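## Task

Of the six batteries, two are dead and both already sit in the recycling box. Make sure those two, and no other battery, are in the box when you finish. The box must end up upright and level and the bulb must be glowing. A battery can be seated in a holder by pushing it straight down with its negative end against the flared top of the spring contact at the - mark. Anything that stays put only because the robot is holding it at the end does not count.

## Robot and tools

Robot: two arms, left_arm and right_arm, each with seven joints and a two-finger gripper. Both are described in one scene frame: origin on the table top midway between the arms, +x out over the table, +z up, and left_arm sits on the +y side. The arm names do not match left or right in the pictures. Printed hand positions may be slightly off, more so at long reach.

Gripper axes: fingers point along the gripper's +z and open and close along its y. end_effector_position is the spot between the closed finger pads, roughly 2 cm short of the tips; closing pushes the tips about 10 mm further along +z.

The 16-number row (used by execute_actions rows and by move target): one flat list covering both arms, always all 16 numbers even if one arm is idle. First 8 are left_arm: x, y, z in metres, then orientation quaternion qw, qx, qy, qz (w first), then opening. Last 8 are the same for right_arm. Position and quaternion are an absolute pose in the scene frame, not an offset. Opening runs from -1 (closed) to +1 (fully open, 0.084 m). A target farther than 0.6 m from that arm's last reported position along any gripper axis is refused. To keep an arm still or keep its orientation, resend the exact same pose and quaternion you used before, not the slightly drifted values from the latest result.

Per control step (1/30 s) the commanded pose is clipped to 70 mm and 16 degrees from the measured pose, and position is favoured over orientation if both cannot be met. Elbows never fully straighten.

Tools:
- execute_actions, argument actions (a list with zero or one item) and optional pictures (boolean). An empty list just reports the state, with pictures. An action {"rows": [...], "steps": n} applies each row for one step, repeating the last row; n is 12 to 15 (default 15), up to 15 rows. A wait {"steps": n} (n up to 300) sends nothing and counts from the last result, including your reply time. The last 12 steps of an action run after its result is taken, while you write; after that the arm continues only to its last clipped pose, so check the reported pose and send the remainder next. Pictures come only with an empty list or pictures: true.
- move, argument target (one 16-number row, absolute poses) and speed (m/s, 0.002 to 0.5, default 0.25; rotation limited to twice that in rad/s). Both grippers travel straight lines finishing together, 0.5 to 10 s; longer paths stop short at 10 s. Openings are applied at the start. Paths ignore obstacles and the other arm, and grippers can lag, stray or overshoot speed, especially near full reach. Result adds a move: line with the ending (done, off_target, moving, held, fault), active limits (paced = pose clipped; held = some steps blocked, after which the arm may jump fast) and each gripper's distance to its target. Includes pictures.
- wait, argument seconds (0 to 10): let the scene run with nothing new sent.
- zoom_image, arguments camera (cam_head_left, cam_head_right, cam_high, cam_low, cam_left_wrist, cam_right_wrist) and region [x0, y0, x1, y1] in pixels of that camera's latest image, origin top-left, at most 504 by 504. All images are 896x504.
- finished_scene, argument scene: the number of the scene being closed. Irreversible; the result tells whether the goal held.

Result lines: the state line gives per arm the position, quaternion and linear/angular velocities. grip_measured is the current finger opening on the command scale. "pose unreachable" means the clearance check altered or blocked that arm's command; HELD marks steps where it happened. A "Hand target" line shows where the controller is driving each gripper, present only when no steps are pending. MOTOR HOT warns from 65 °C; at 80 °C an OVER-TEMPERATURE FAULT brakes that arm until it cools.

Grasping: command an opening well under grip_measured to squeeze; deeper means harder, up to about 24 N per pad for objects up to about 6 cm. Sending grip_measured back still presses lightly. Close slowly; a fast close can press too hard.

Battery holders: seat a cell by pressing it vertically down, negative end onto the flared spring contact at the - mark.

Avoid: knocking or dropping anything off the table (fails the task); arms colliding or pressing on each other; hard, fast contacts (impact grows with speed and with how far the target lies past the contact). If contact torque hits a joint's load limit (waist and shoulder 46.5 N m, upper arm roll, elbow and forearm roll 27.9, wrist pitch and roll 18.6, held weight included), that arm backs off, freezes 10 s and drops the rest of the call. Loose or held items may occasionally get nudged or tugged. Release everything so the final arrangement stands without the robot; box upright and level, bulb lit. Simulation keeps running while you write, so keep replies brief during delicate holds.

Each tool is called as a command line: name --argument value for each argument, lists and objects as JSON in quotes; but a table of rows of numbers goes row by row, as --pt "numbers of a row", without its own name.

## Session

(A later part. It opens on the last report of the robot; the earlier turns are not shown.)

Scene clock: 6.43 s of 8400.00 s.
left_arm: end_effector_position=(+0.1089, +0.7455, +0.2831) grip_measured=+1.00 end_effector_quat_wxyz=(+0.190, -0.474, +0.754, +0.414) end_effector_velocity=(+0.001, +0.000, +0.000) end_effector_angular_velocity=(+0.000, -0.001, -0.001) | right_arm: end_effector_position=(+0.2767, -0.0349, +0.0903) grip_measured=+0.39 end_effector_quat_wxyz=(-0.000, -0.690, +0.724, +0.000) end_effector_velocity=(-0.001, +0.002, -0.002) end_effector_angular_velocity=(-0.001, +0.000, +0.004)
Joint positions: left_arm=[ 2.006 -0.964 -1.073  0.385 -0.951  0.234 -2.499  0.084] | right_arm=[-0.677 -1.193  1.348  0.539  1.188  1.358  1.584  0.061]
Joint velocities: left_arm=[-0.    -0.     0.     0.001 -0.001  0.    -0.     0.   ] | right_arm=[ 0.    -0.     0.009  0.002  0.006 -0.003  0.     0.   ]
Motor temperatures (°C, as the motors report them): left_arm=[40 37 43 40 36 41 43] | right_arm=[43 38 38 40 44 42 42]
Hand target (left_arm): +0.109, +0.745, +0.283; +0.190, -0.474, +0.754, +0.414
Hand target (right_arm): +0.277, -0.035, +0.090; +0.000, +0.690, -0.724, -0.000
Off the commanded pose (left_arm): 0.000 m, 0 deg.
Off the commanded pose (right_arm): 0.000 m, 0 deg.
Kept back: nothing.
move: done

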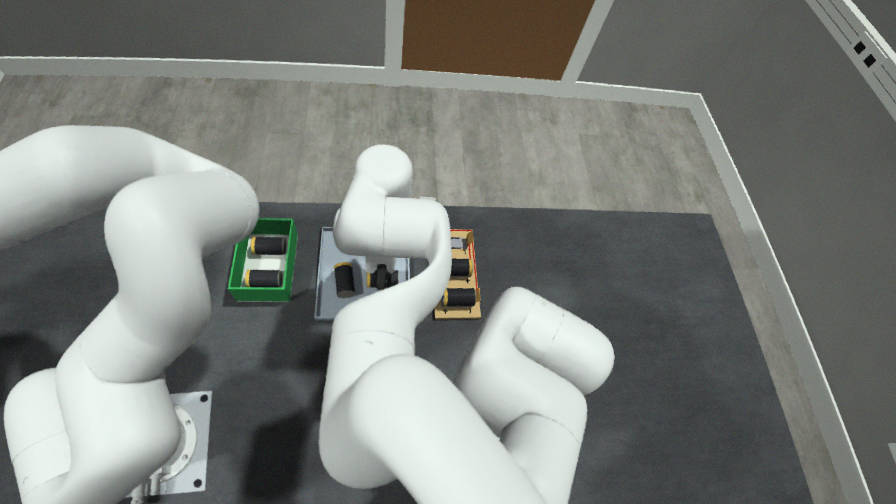

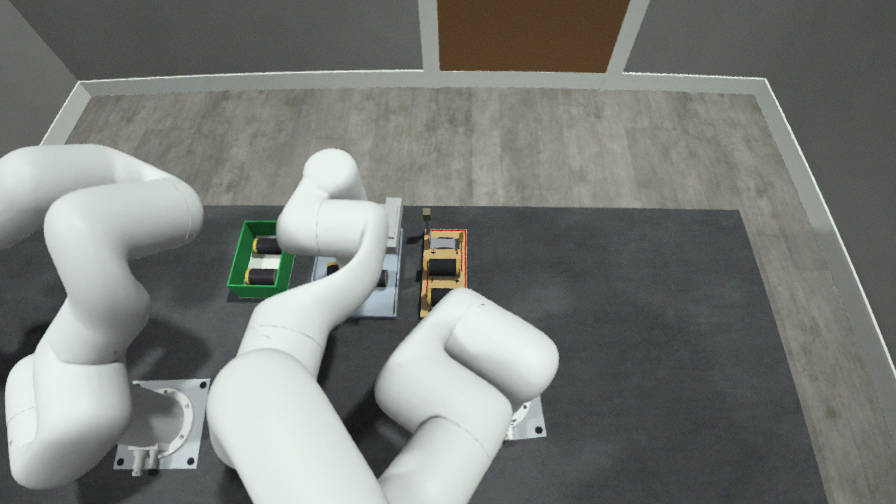

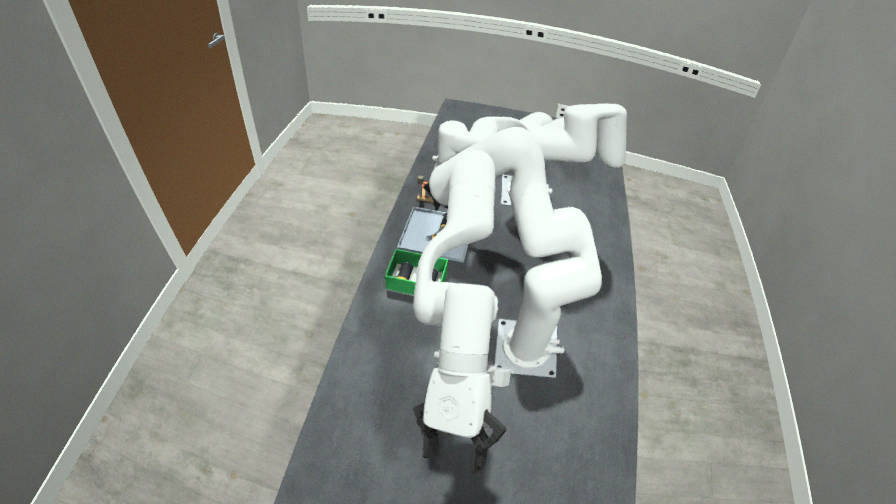

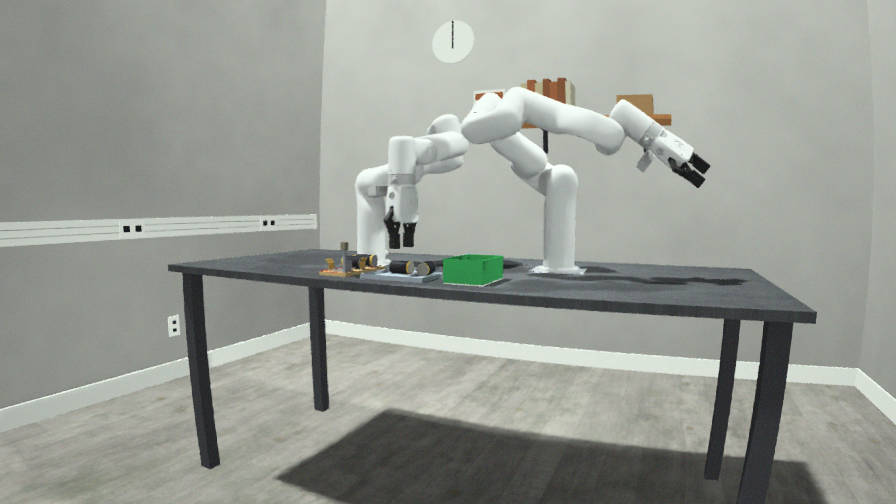

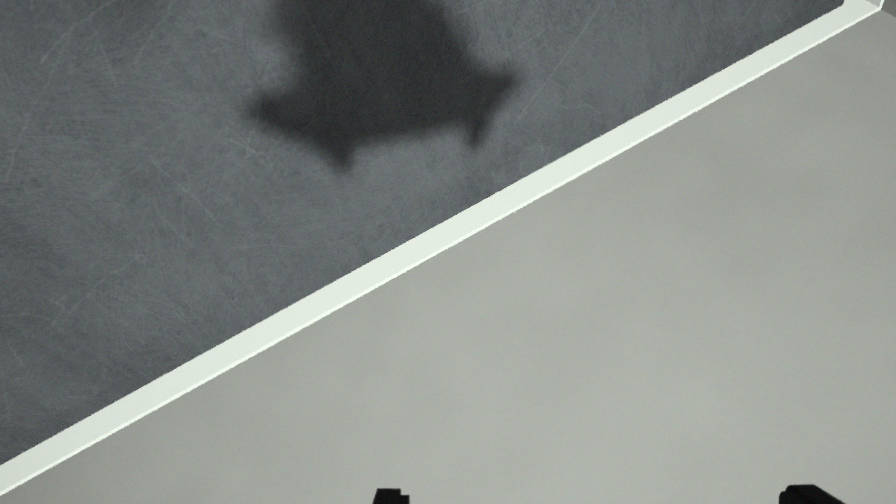

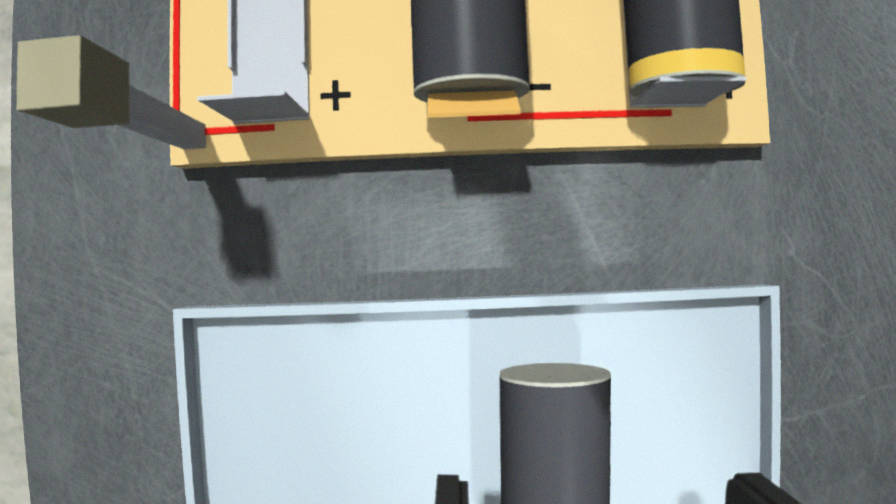

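move --target '[0.1089,0.7455,0.2831,0.19,-0.474,0.754,0.414,1,0.278,-0.038,0.029,0,-0.69,0.724,0,0.4]' --speed 0.12

move --target '[0.1089,0.7455,0.2831,0.19,-0.474,0.754,0.414,1,0.278,-0.038,0.029,0,-0.69,0.724,0,-0.7]'

move --target '[0.1089,0.7455,0.2831,0.19,-0.474,0.754,0.414,1,0.29,-0.06,0.125,0,-0.702,0.712,0,-0.7]'

move --target '[0.1089,0.7455,0.2831,0.19,-0.474,0.754,0.414,1,0.363,-0.187,0.125,0,-0.702,0.712,0,-0.7]'

Scene clock: 8.20 s of 8400.00 s.
left_arm: end_effector_position=(+0.1089, +0.7455, +0.2831) grip_measured=+1.00 end_effector_quat_wxyz=(+0.190, -0.474, +0.754, +0.414) end_effector_velocity=(+0.001, -0.000, +0.000) end_effector_angular_velocity=(+0.000, +0.000, -0.001) | right_arm: end_effector_position=(+0.2780, -0.0379, +0.0293) grip_measured=+0.39 end_effector_quat_wxyz=(+0.000, -0.690, +0.724, -0.000) end_effector_velocity=(+0.000, -0.000, -0.002) end_effector_angular_velocity=(-0.000, +0.001, +0.000)
Joint positions: left_arm=[ 2.006 -0.964 -1.073  0.385 -0.951  0.234 -2.499  0.084] | right_arm=[-0.739 -1.195  1.564  0.513  1.374  1.249  1.527  0.061]
Joint velocities: left_arm=[-0.001 -0.     0.     0.     0.    -0.     0.     0.   ] | right_arm=[-0.004 -0.     0.008  0.001  0.006 -0.002 -0.003  0.   ]
Motor temperatures (°C, as the motors report them): left_arm=[40 37 43 40 36 41 43] | right_arm=[43 38 38 40 44 42 42]
Hand target (left_arm): +0.109, +0.746, +0.283; +0.190, -0.474, +0.754, +0.414
Hand target (right_arm): +0.278, -0.038, +0.029; -0.000, +0.690, -0.724, +0.000
Off the commanded pose (left_arm): 0.000 m, 0 deg.
Off the commanded pose (right_arm): 0.000 m, 0 deg.
Kept back: nothing.
move: done

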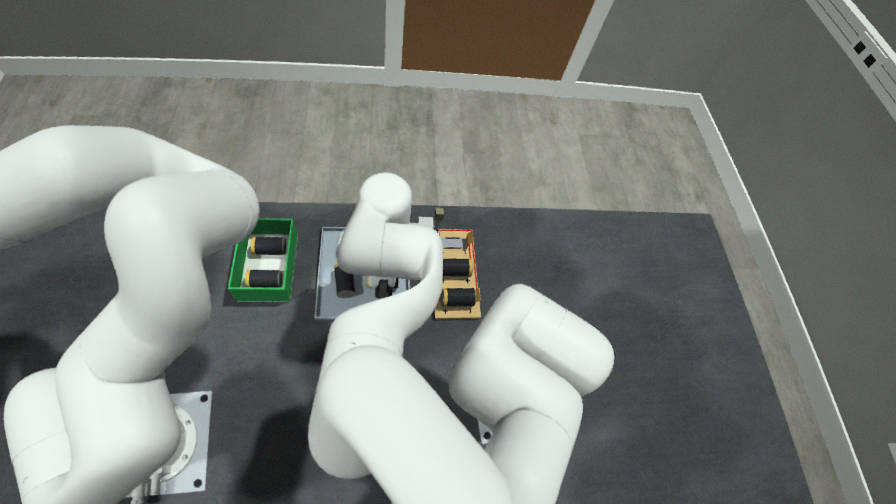

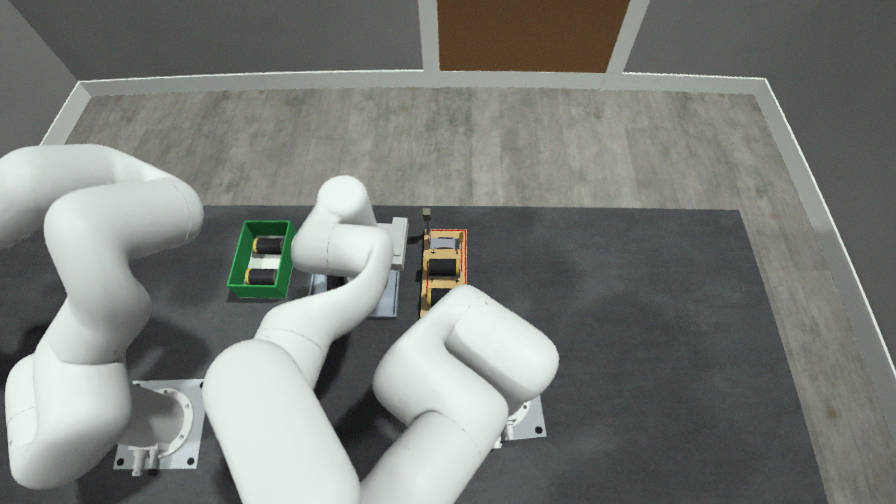

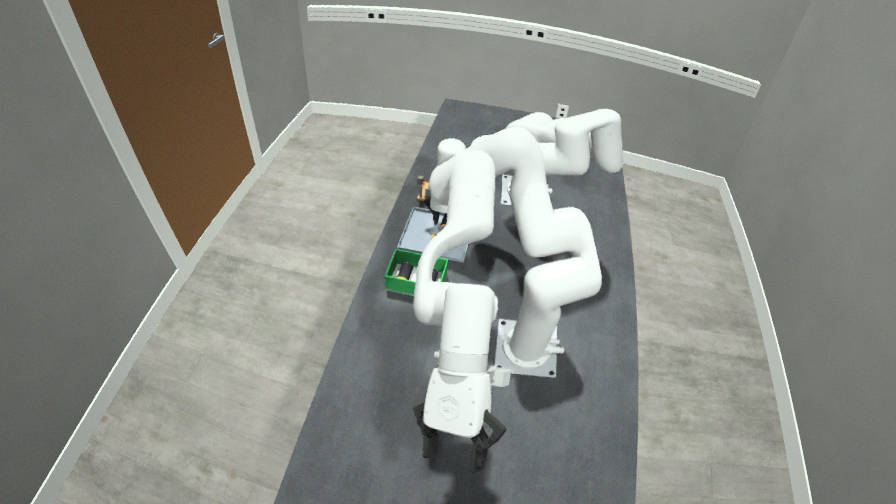

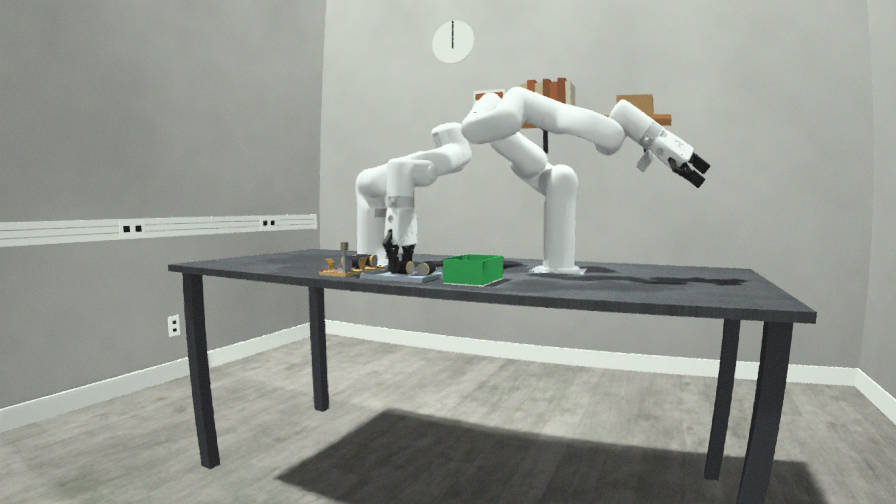

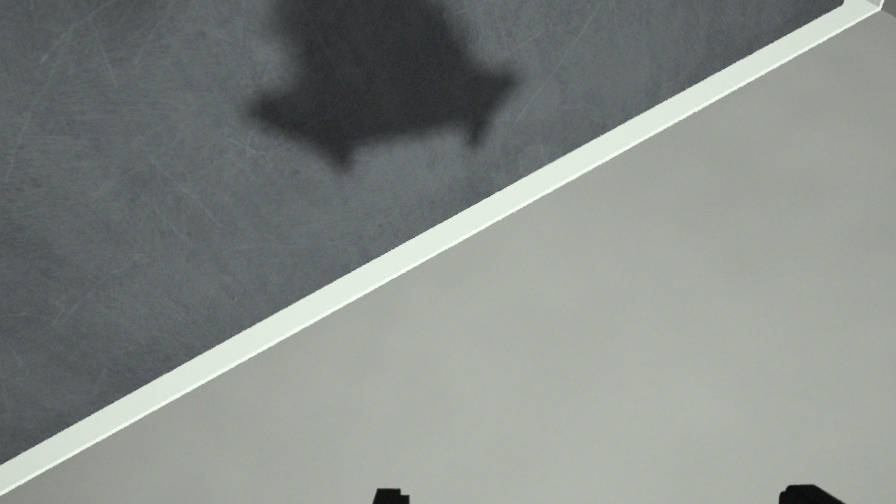

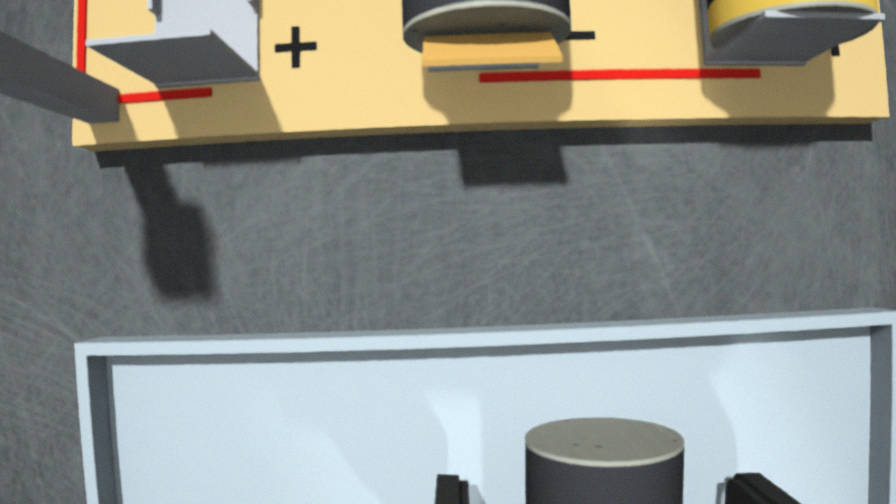

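Scene clock: 8.90 s of 8400.00 s.
left_arm: end_effector_position=(+0.1089, +0.7455, +0.2831) grip_measured=+1.00 end_effector_quat_wxyz=(+0.190, -0.474, +0.754, +0.414) end_effector_velocity=(-0.000, +0.000, -0.000) end_effector_angular_velocity=(-0.000, +0.000, +0.001) | right_arm: end_effector_position=(+0.2781, -0.0379, +0.0292) grip_measured=-0.24 end_effector_quat_wxyz=(+0.000, -0.690, +0.724, +0.000) end_effector_velocity=(-0.000, -0.000, -0.000) end_effector_angular_velocity=(+0.000, +0.001, +0.000)
Joint positions: left_arm=[ 2.006 -0.964 -1.073  0.385 -0.951  0.234 -2.499  0.084] | right_arm=[-0.74  -1.195  1.564  0.513  1.375  1.248  1.527  0.034]
Joint velocities: left_arm=[ 0.001 -0.     0.     0.     0.     0.    -0.     0.   ] | right_arm=[ 0.     0.001  0.001 -0.     0.    -0.     0.     0.   ]
Motor temperatures (°C, as the motors report them): left_arm=[40 37 44 40 36 41 43] | right_arm=[43 38 38 40 44 42 42]
Hand target (left_arm): +0.109, +0.745, +0.283; +0.190, -0.474, +0.754, +0.414
Hand target (right_arm): +0.278, -0.038, +0.029; -0.000, +0.690, -0.724, +0.000
Off the commanded pose (left_arm): 0.000 m, 0 deg.
Off the commanded pose (right_arm): 0.000 m, 0 deg.
Kept back: nothing.
move: done

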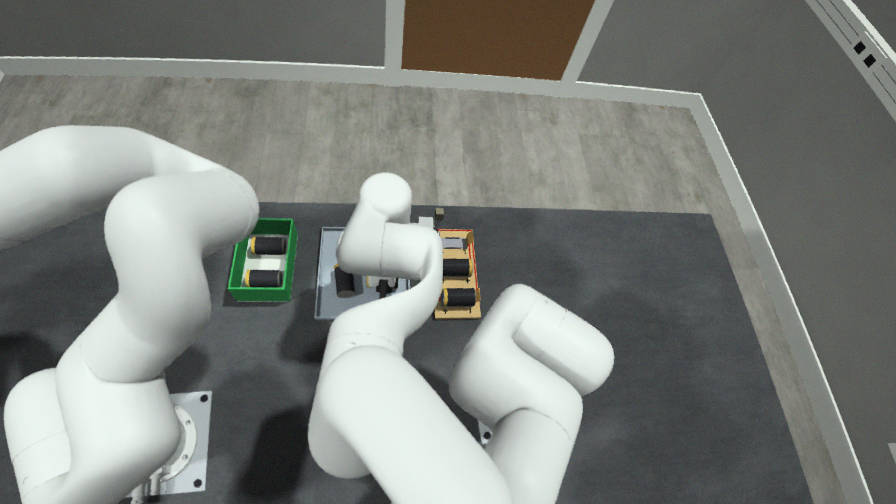

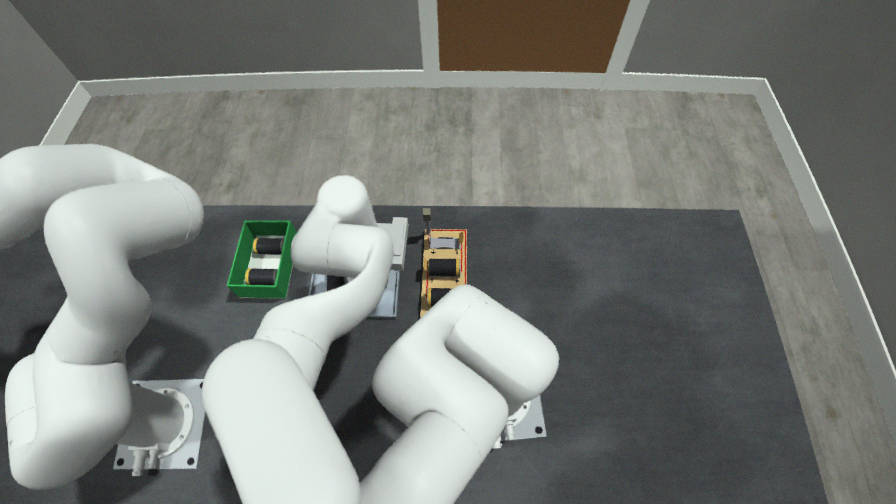

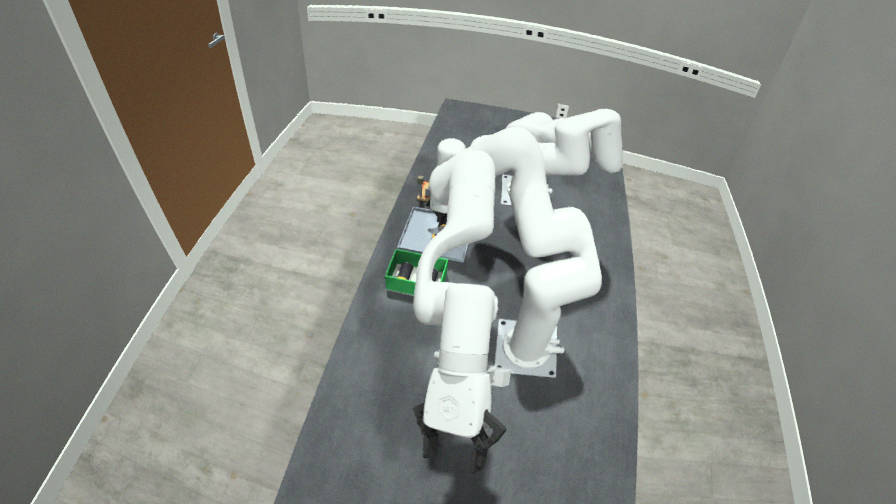

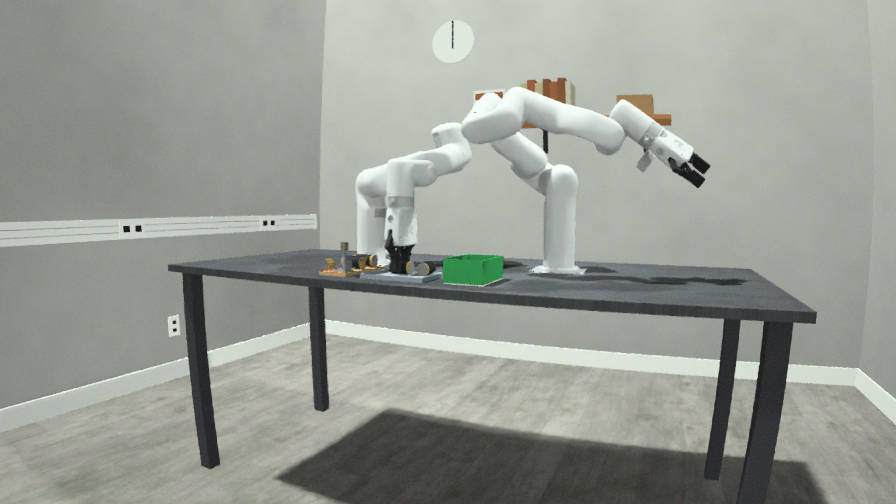

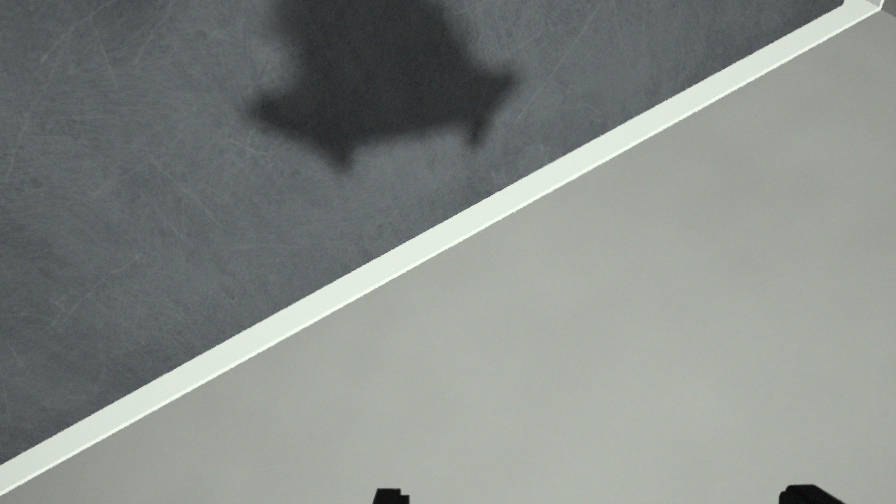

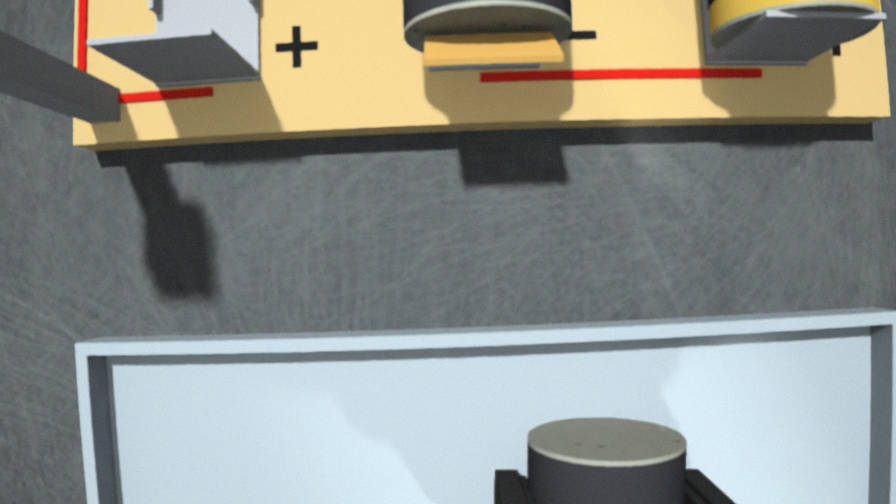

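Scene clock: 9.93 s of 8400.00 s.
left_arm: end_effector_position=(+0.1089, +0.7455, +0.2831) grip_measured=+1.00 end_effector_quat_wxyz=(+0.190, -0.474, +0.754, +0.414) end_effector_velocity=(+0.000, -0.000, -0.000) end_effector_angular_velocity=(-0.000, +0.001, -0.002) | right_arm: end_effector_position=(+0.2902, -0.0602, +0.1247) grip_measured=-0.24 end_effector_quat_wxyz=(-0.000, -0.702, +0.712, -0.000) end_effector_velocity=(+0.000, -0.000, +0.002) end_effector_angular_velocity=(+0.001, -0.002, -0.000)
Joint positions: left_arm=[ 2.006 -0.964 -1.073  0.385 -0.951  0.234 -2.499  0.084] | right_arm=[-0.708 -1.18   1.219  0.542  1.075  1.408  1.494  0.034]
Joint velocities: left_arm=[-0.002  0.     0.    -0.001  0.001 -0.    -0.     0.   ] | right_arm=[ 0.001 -0.001 -0.008  0.001 -0.005  0.003 -0.    -0.   ]
Motor temperatures (°C, as the motors report them): left_arm=[40 37 44 40 36 41 43] | right_arm=[43 38 38 40 44 42 42]
Hand target (left_arm): +0.109, +0.745, +0.283; +0.190, -0.474, +0.754, +0.414
Hand target (right_arm): +0.290, -0.060, +0.125; +0.000, +0.702, -0.712, +0.000
Off the commanded pose (left_arm): 0.000 m, 0 deg.
Off the commanded pose (right_arm): 0.000 m, 0 deg.
Kept back: nothing.
move: done

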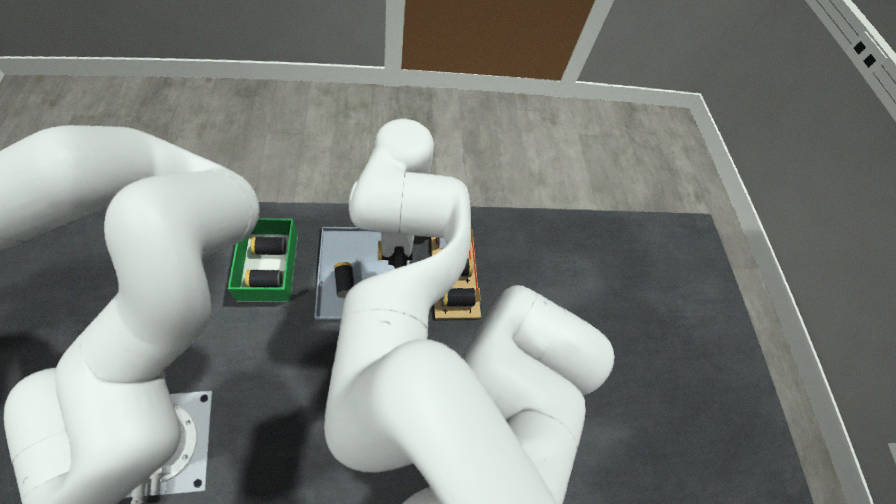

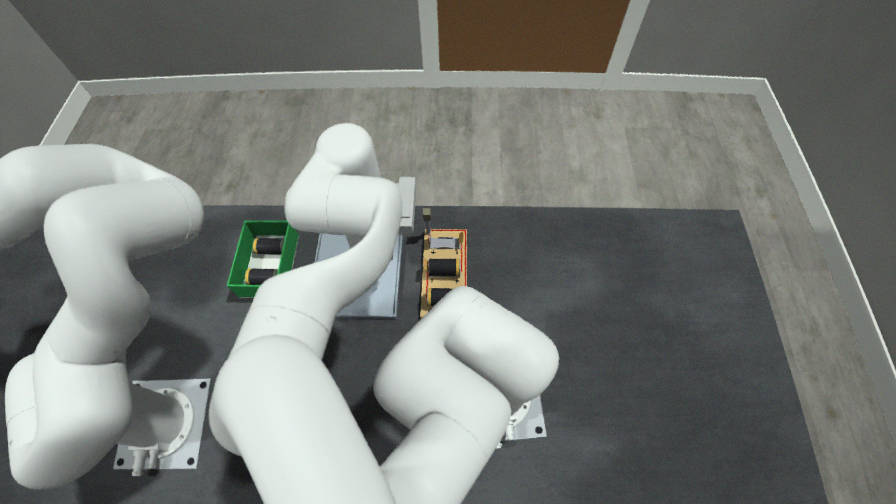

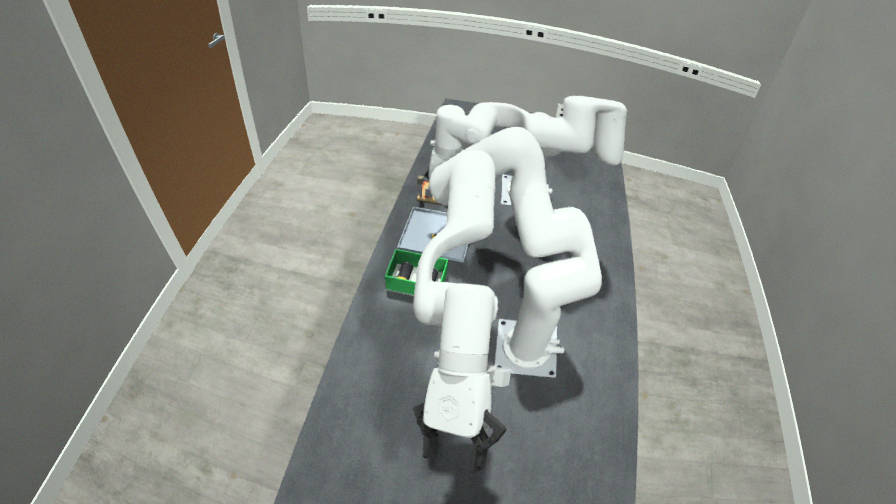

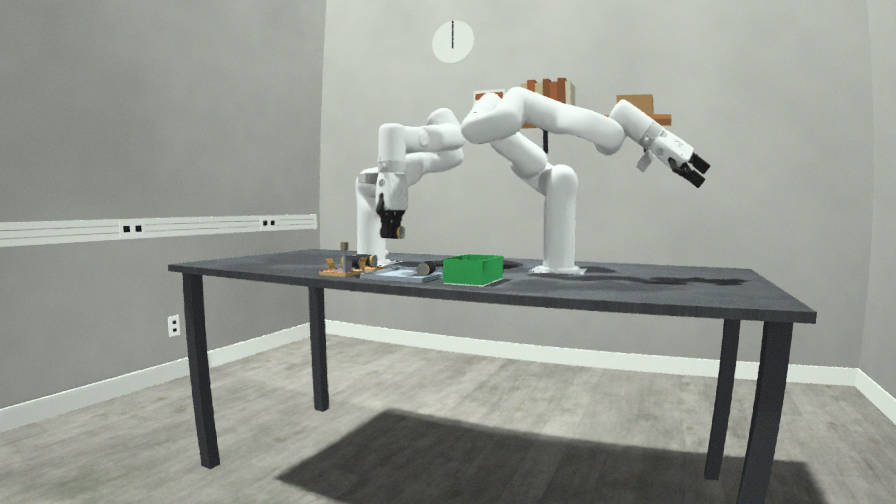

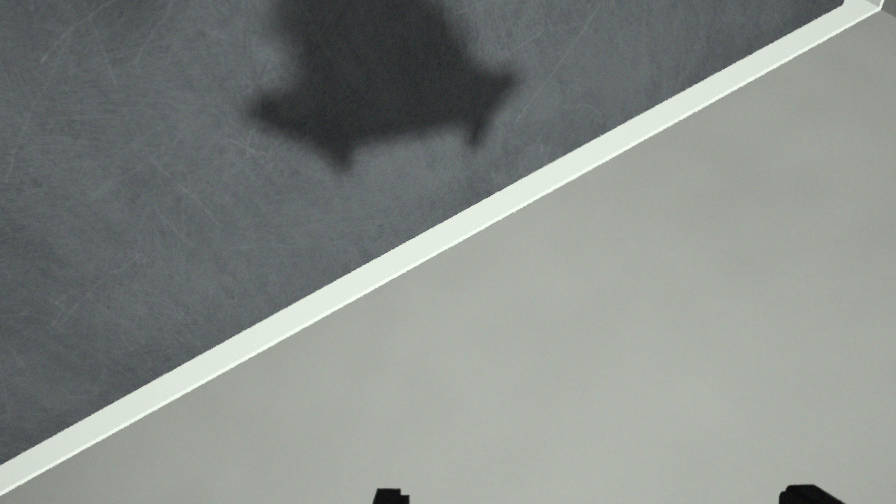

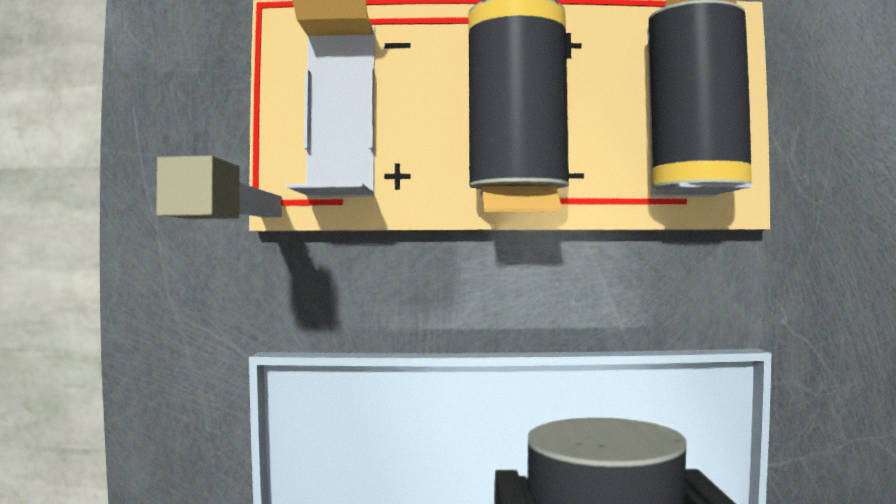

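Scene clock: 11.10 s of 8400.00 s.
left_arm: end_effector_position=(+0.1089, +0.7455, +0.2831) grip_measured=+1.00 end_effector_quat_wxyz=(+0.190, -0.474, +0.754, +0.414) end_effector_velocity=(+0.001, +0.000, +0.000) end_effector_angular_velocity=(+0.000, +0.001, -0.001) | right_arm: end_effector_position=(+0.3633, -0.1867, +0.1250) grip_measured=-0.24 end_effector_quat_wxyz=(-0.000, -0.702, +0.712, -0.001) end_effector_velocity=(+0.001, -0.002, -0.000) end_effector_angular_velocity=(+0.000, +0.002, -0.002)
Joint positions: left_arm=[ 2.006 -0.964 -1.073  0.385 -0.951  0.234 -2.499  0.084] | right_arm=[-1.089 -1.016  1.196  0.526  0.977  1.265  1.112  0.034]
Joint velocities: left_arm=[ 0.    -0.    -0.001  0.001  0.001 -0.    -0.    -0.   ] | right_arm=[-0.011  0.005  0.004  0.003 -0.001 -0.002 -0.005  0.   ]
Motor temperatures (°C, as the motors report them): left_arm=[40 37 44 40 36 41 43] | right_arm=[43 38 38 40 44 42 42]
Hand target (left_arm): +0.109, +0.745, +0.283; +0.190, -0.474, +0.754, +0.414
Hand target (right_arm): +0.364, -0.187, +0.125; -0.000, +0.702, -0.712, +0.001
Off the commanded pose (left_arm): 0.000 m, 0 deg.
Off the commanded pose (right_arm): 0.000 m, 0 deg.
Kept back: nothing.
move: done

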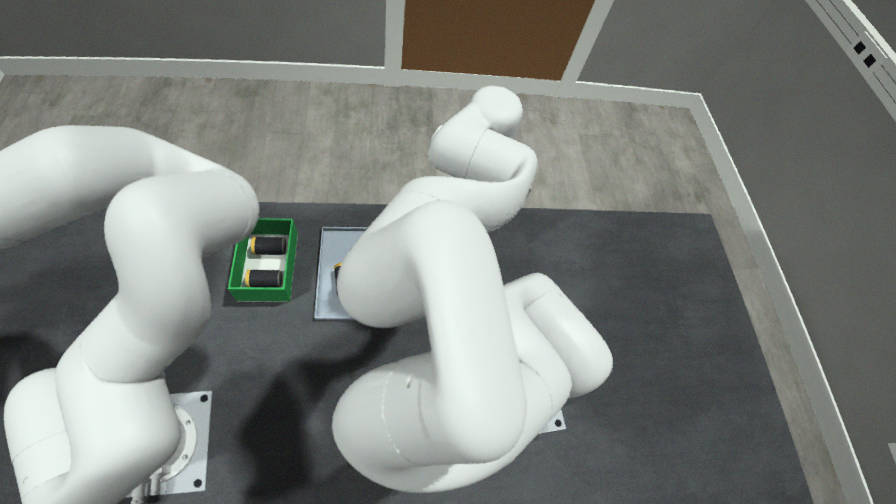

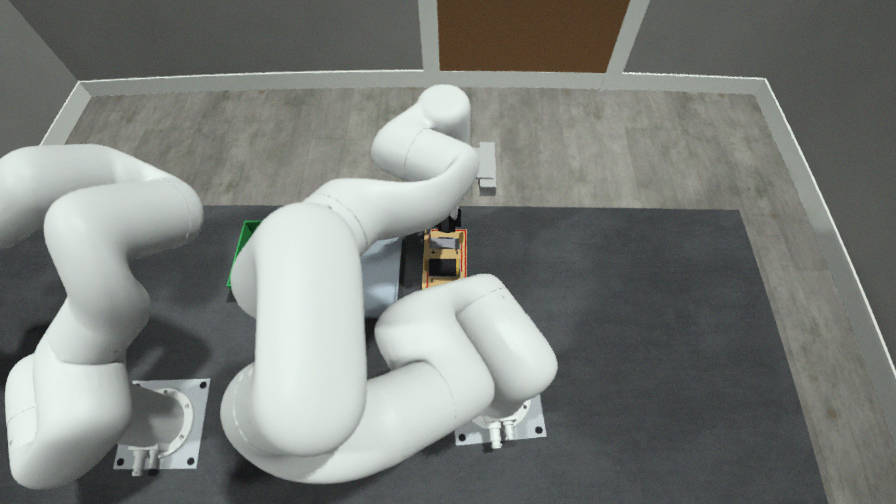

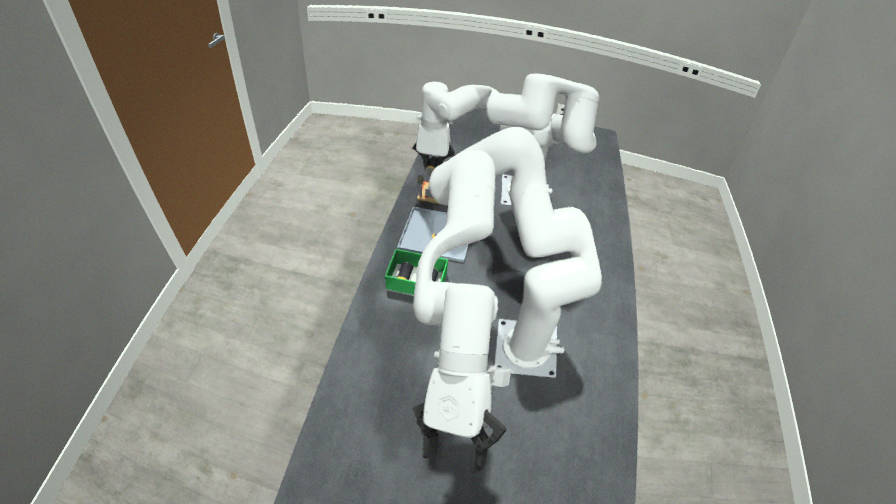

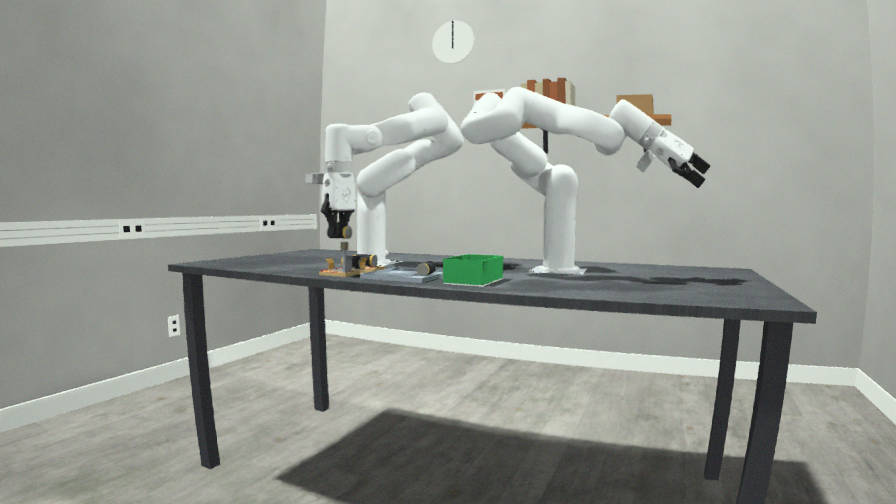

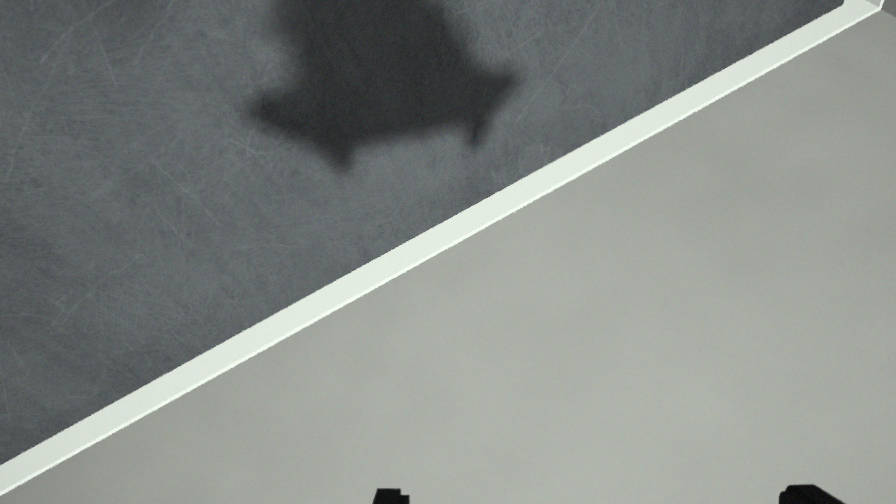

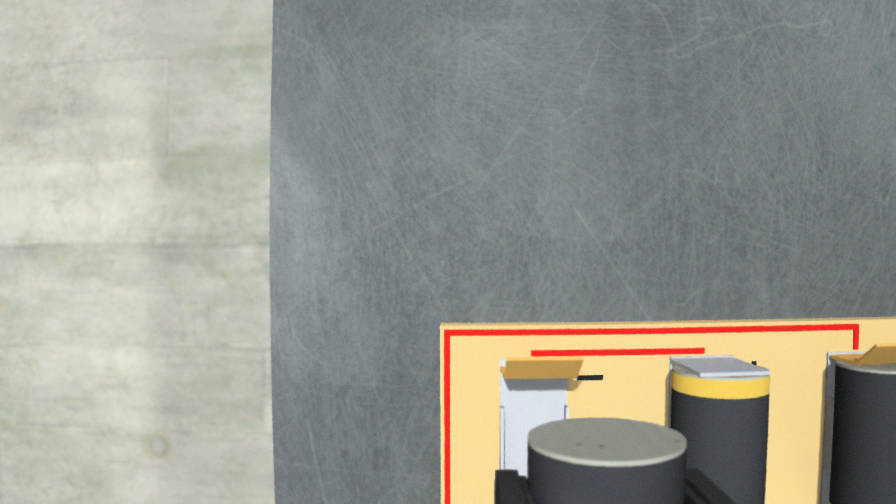

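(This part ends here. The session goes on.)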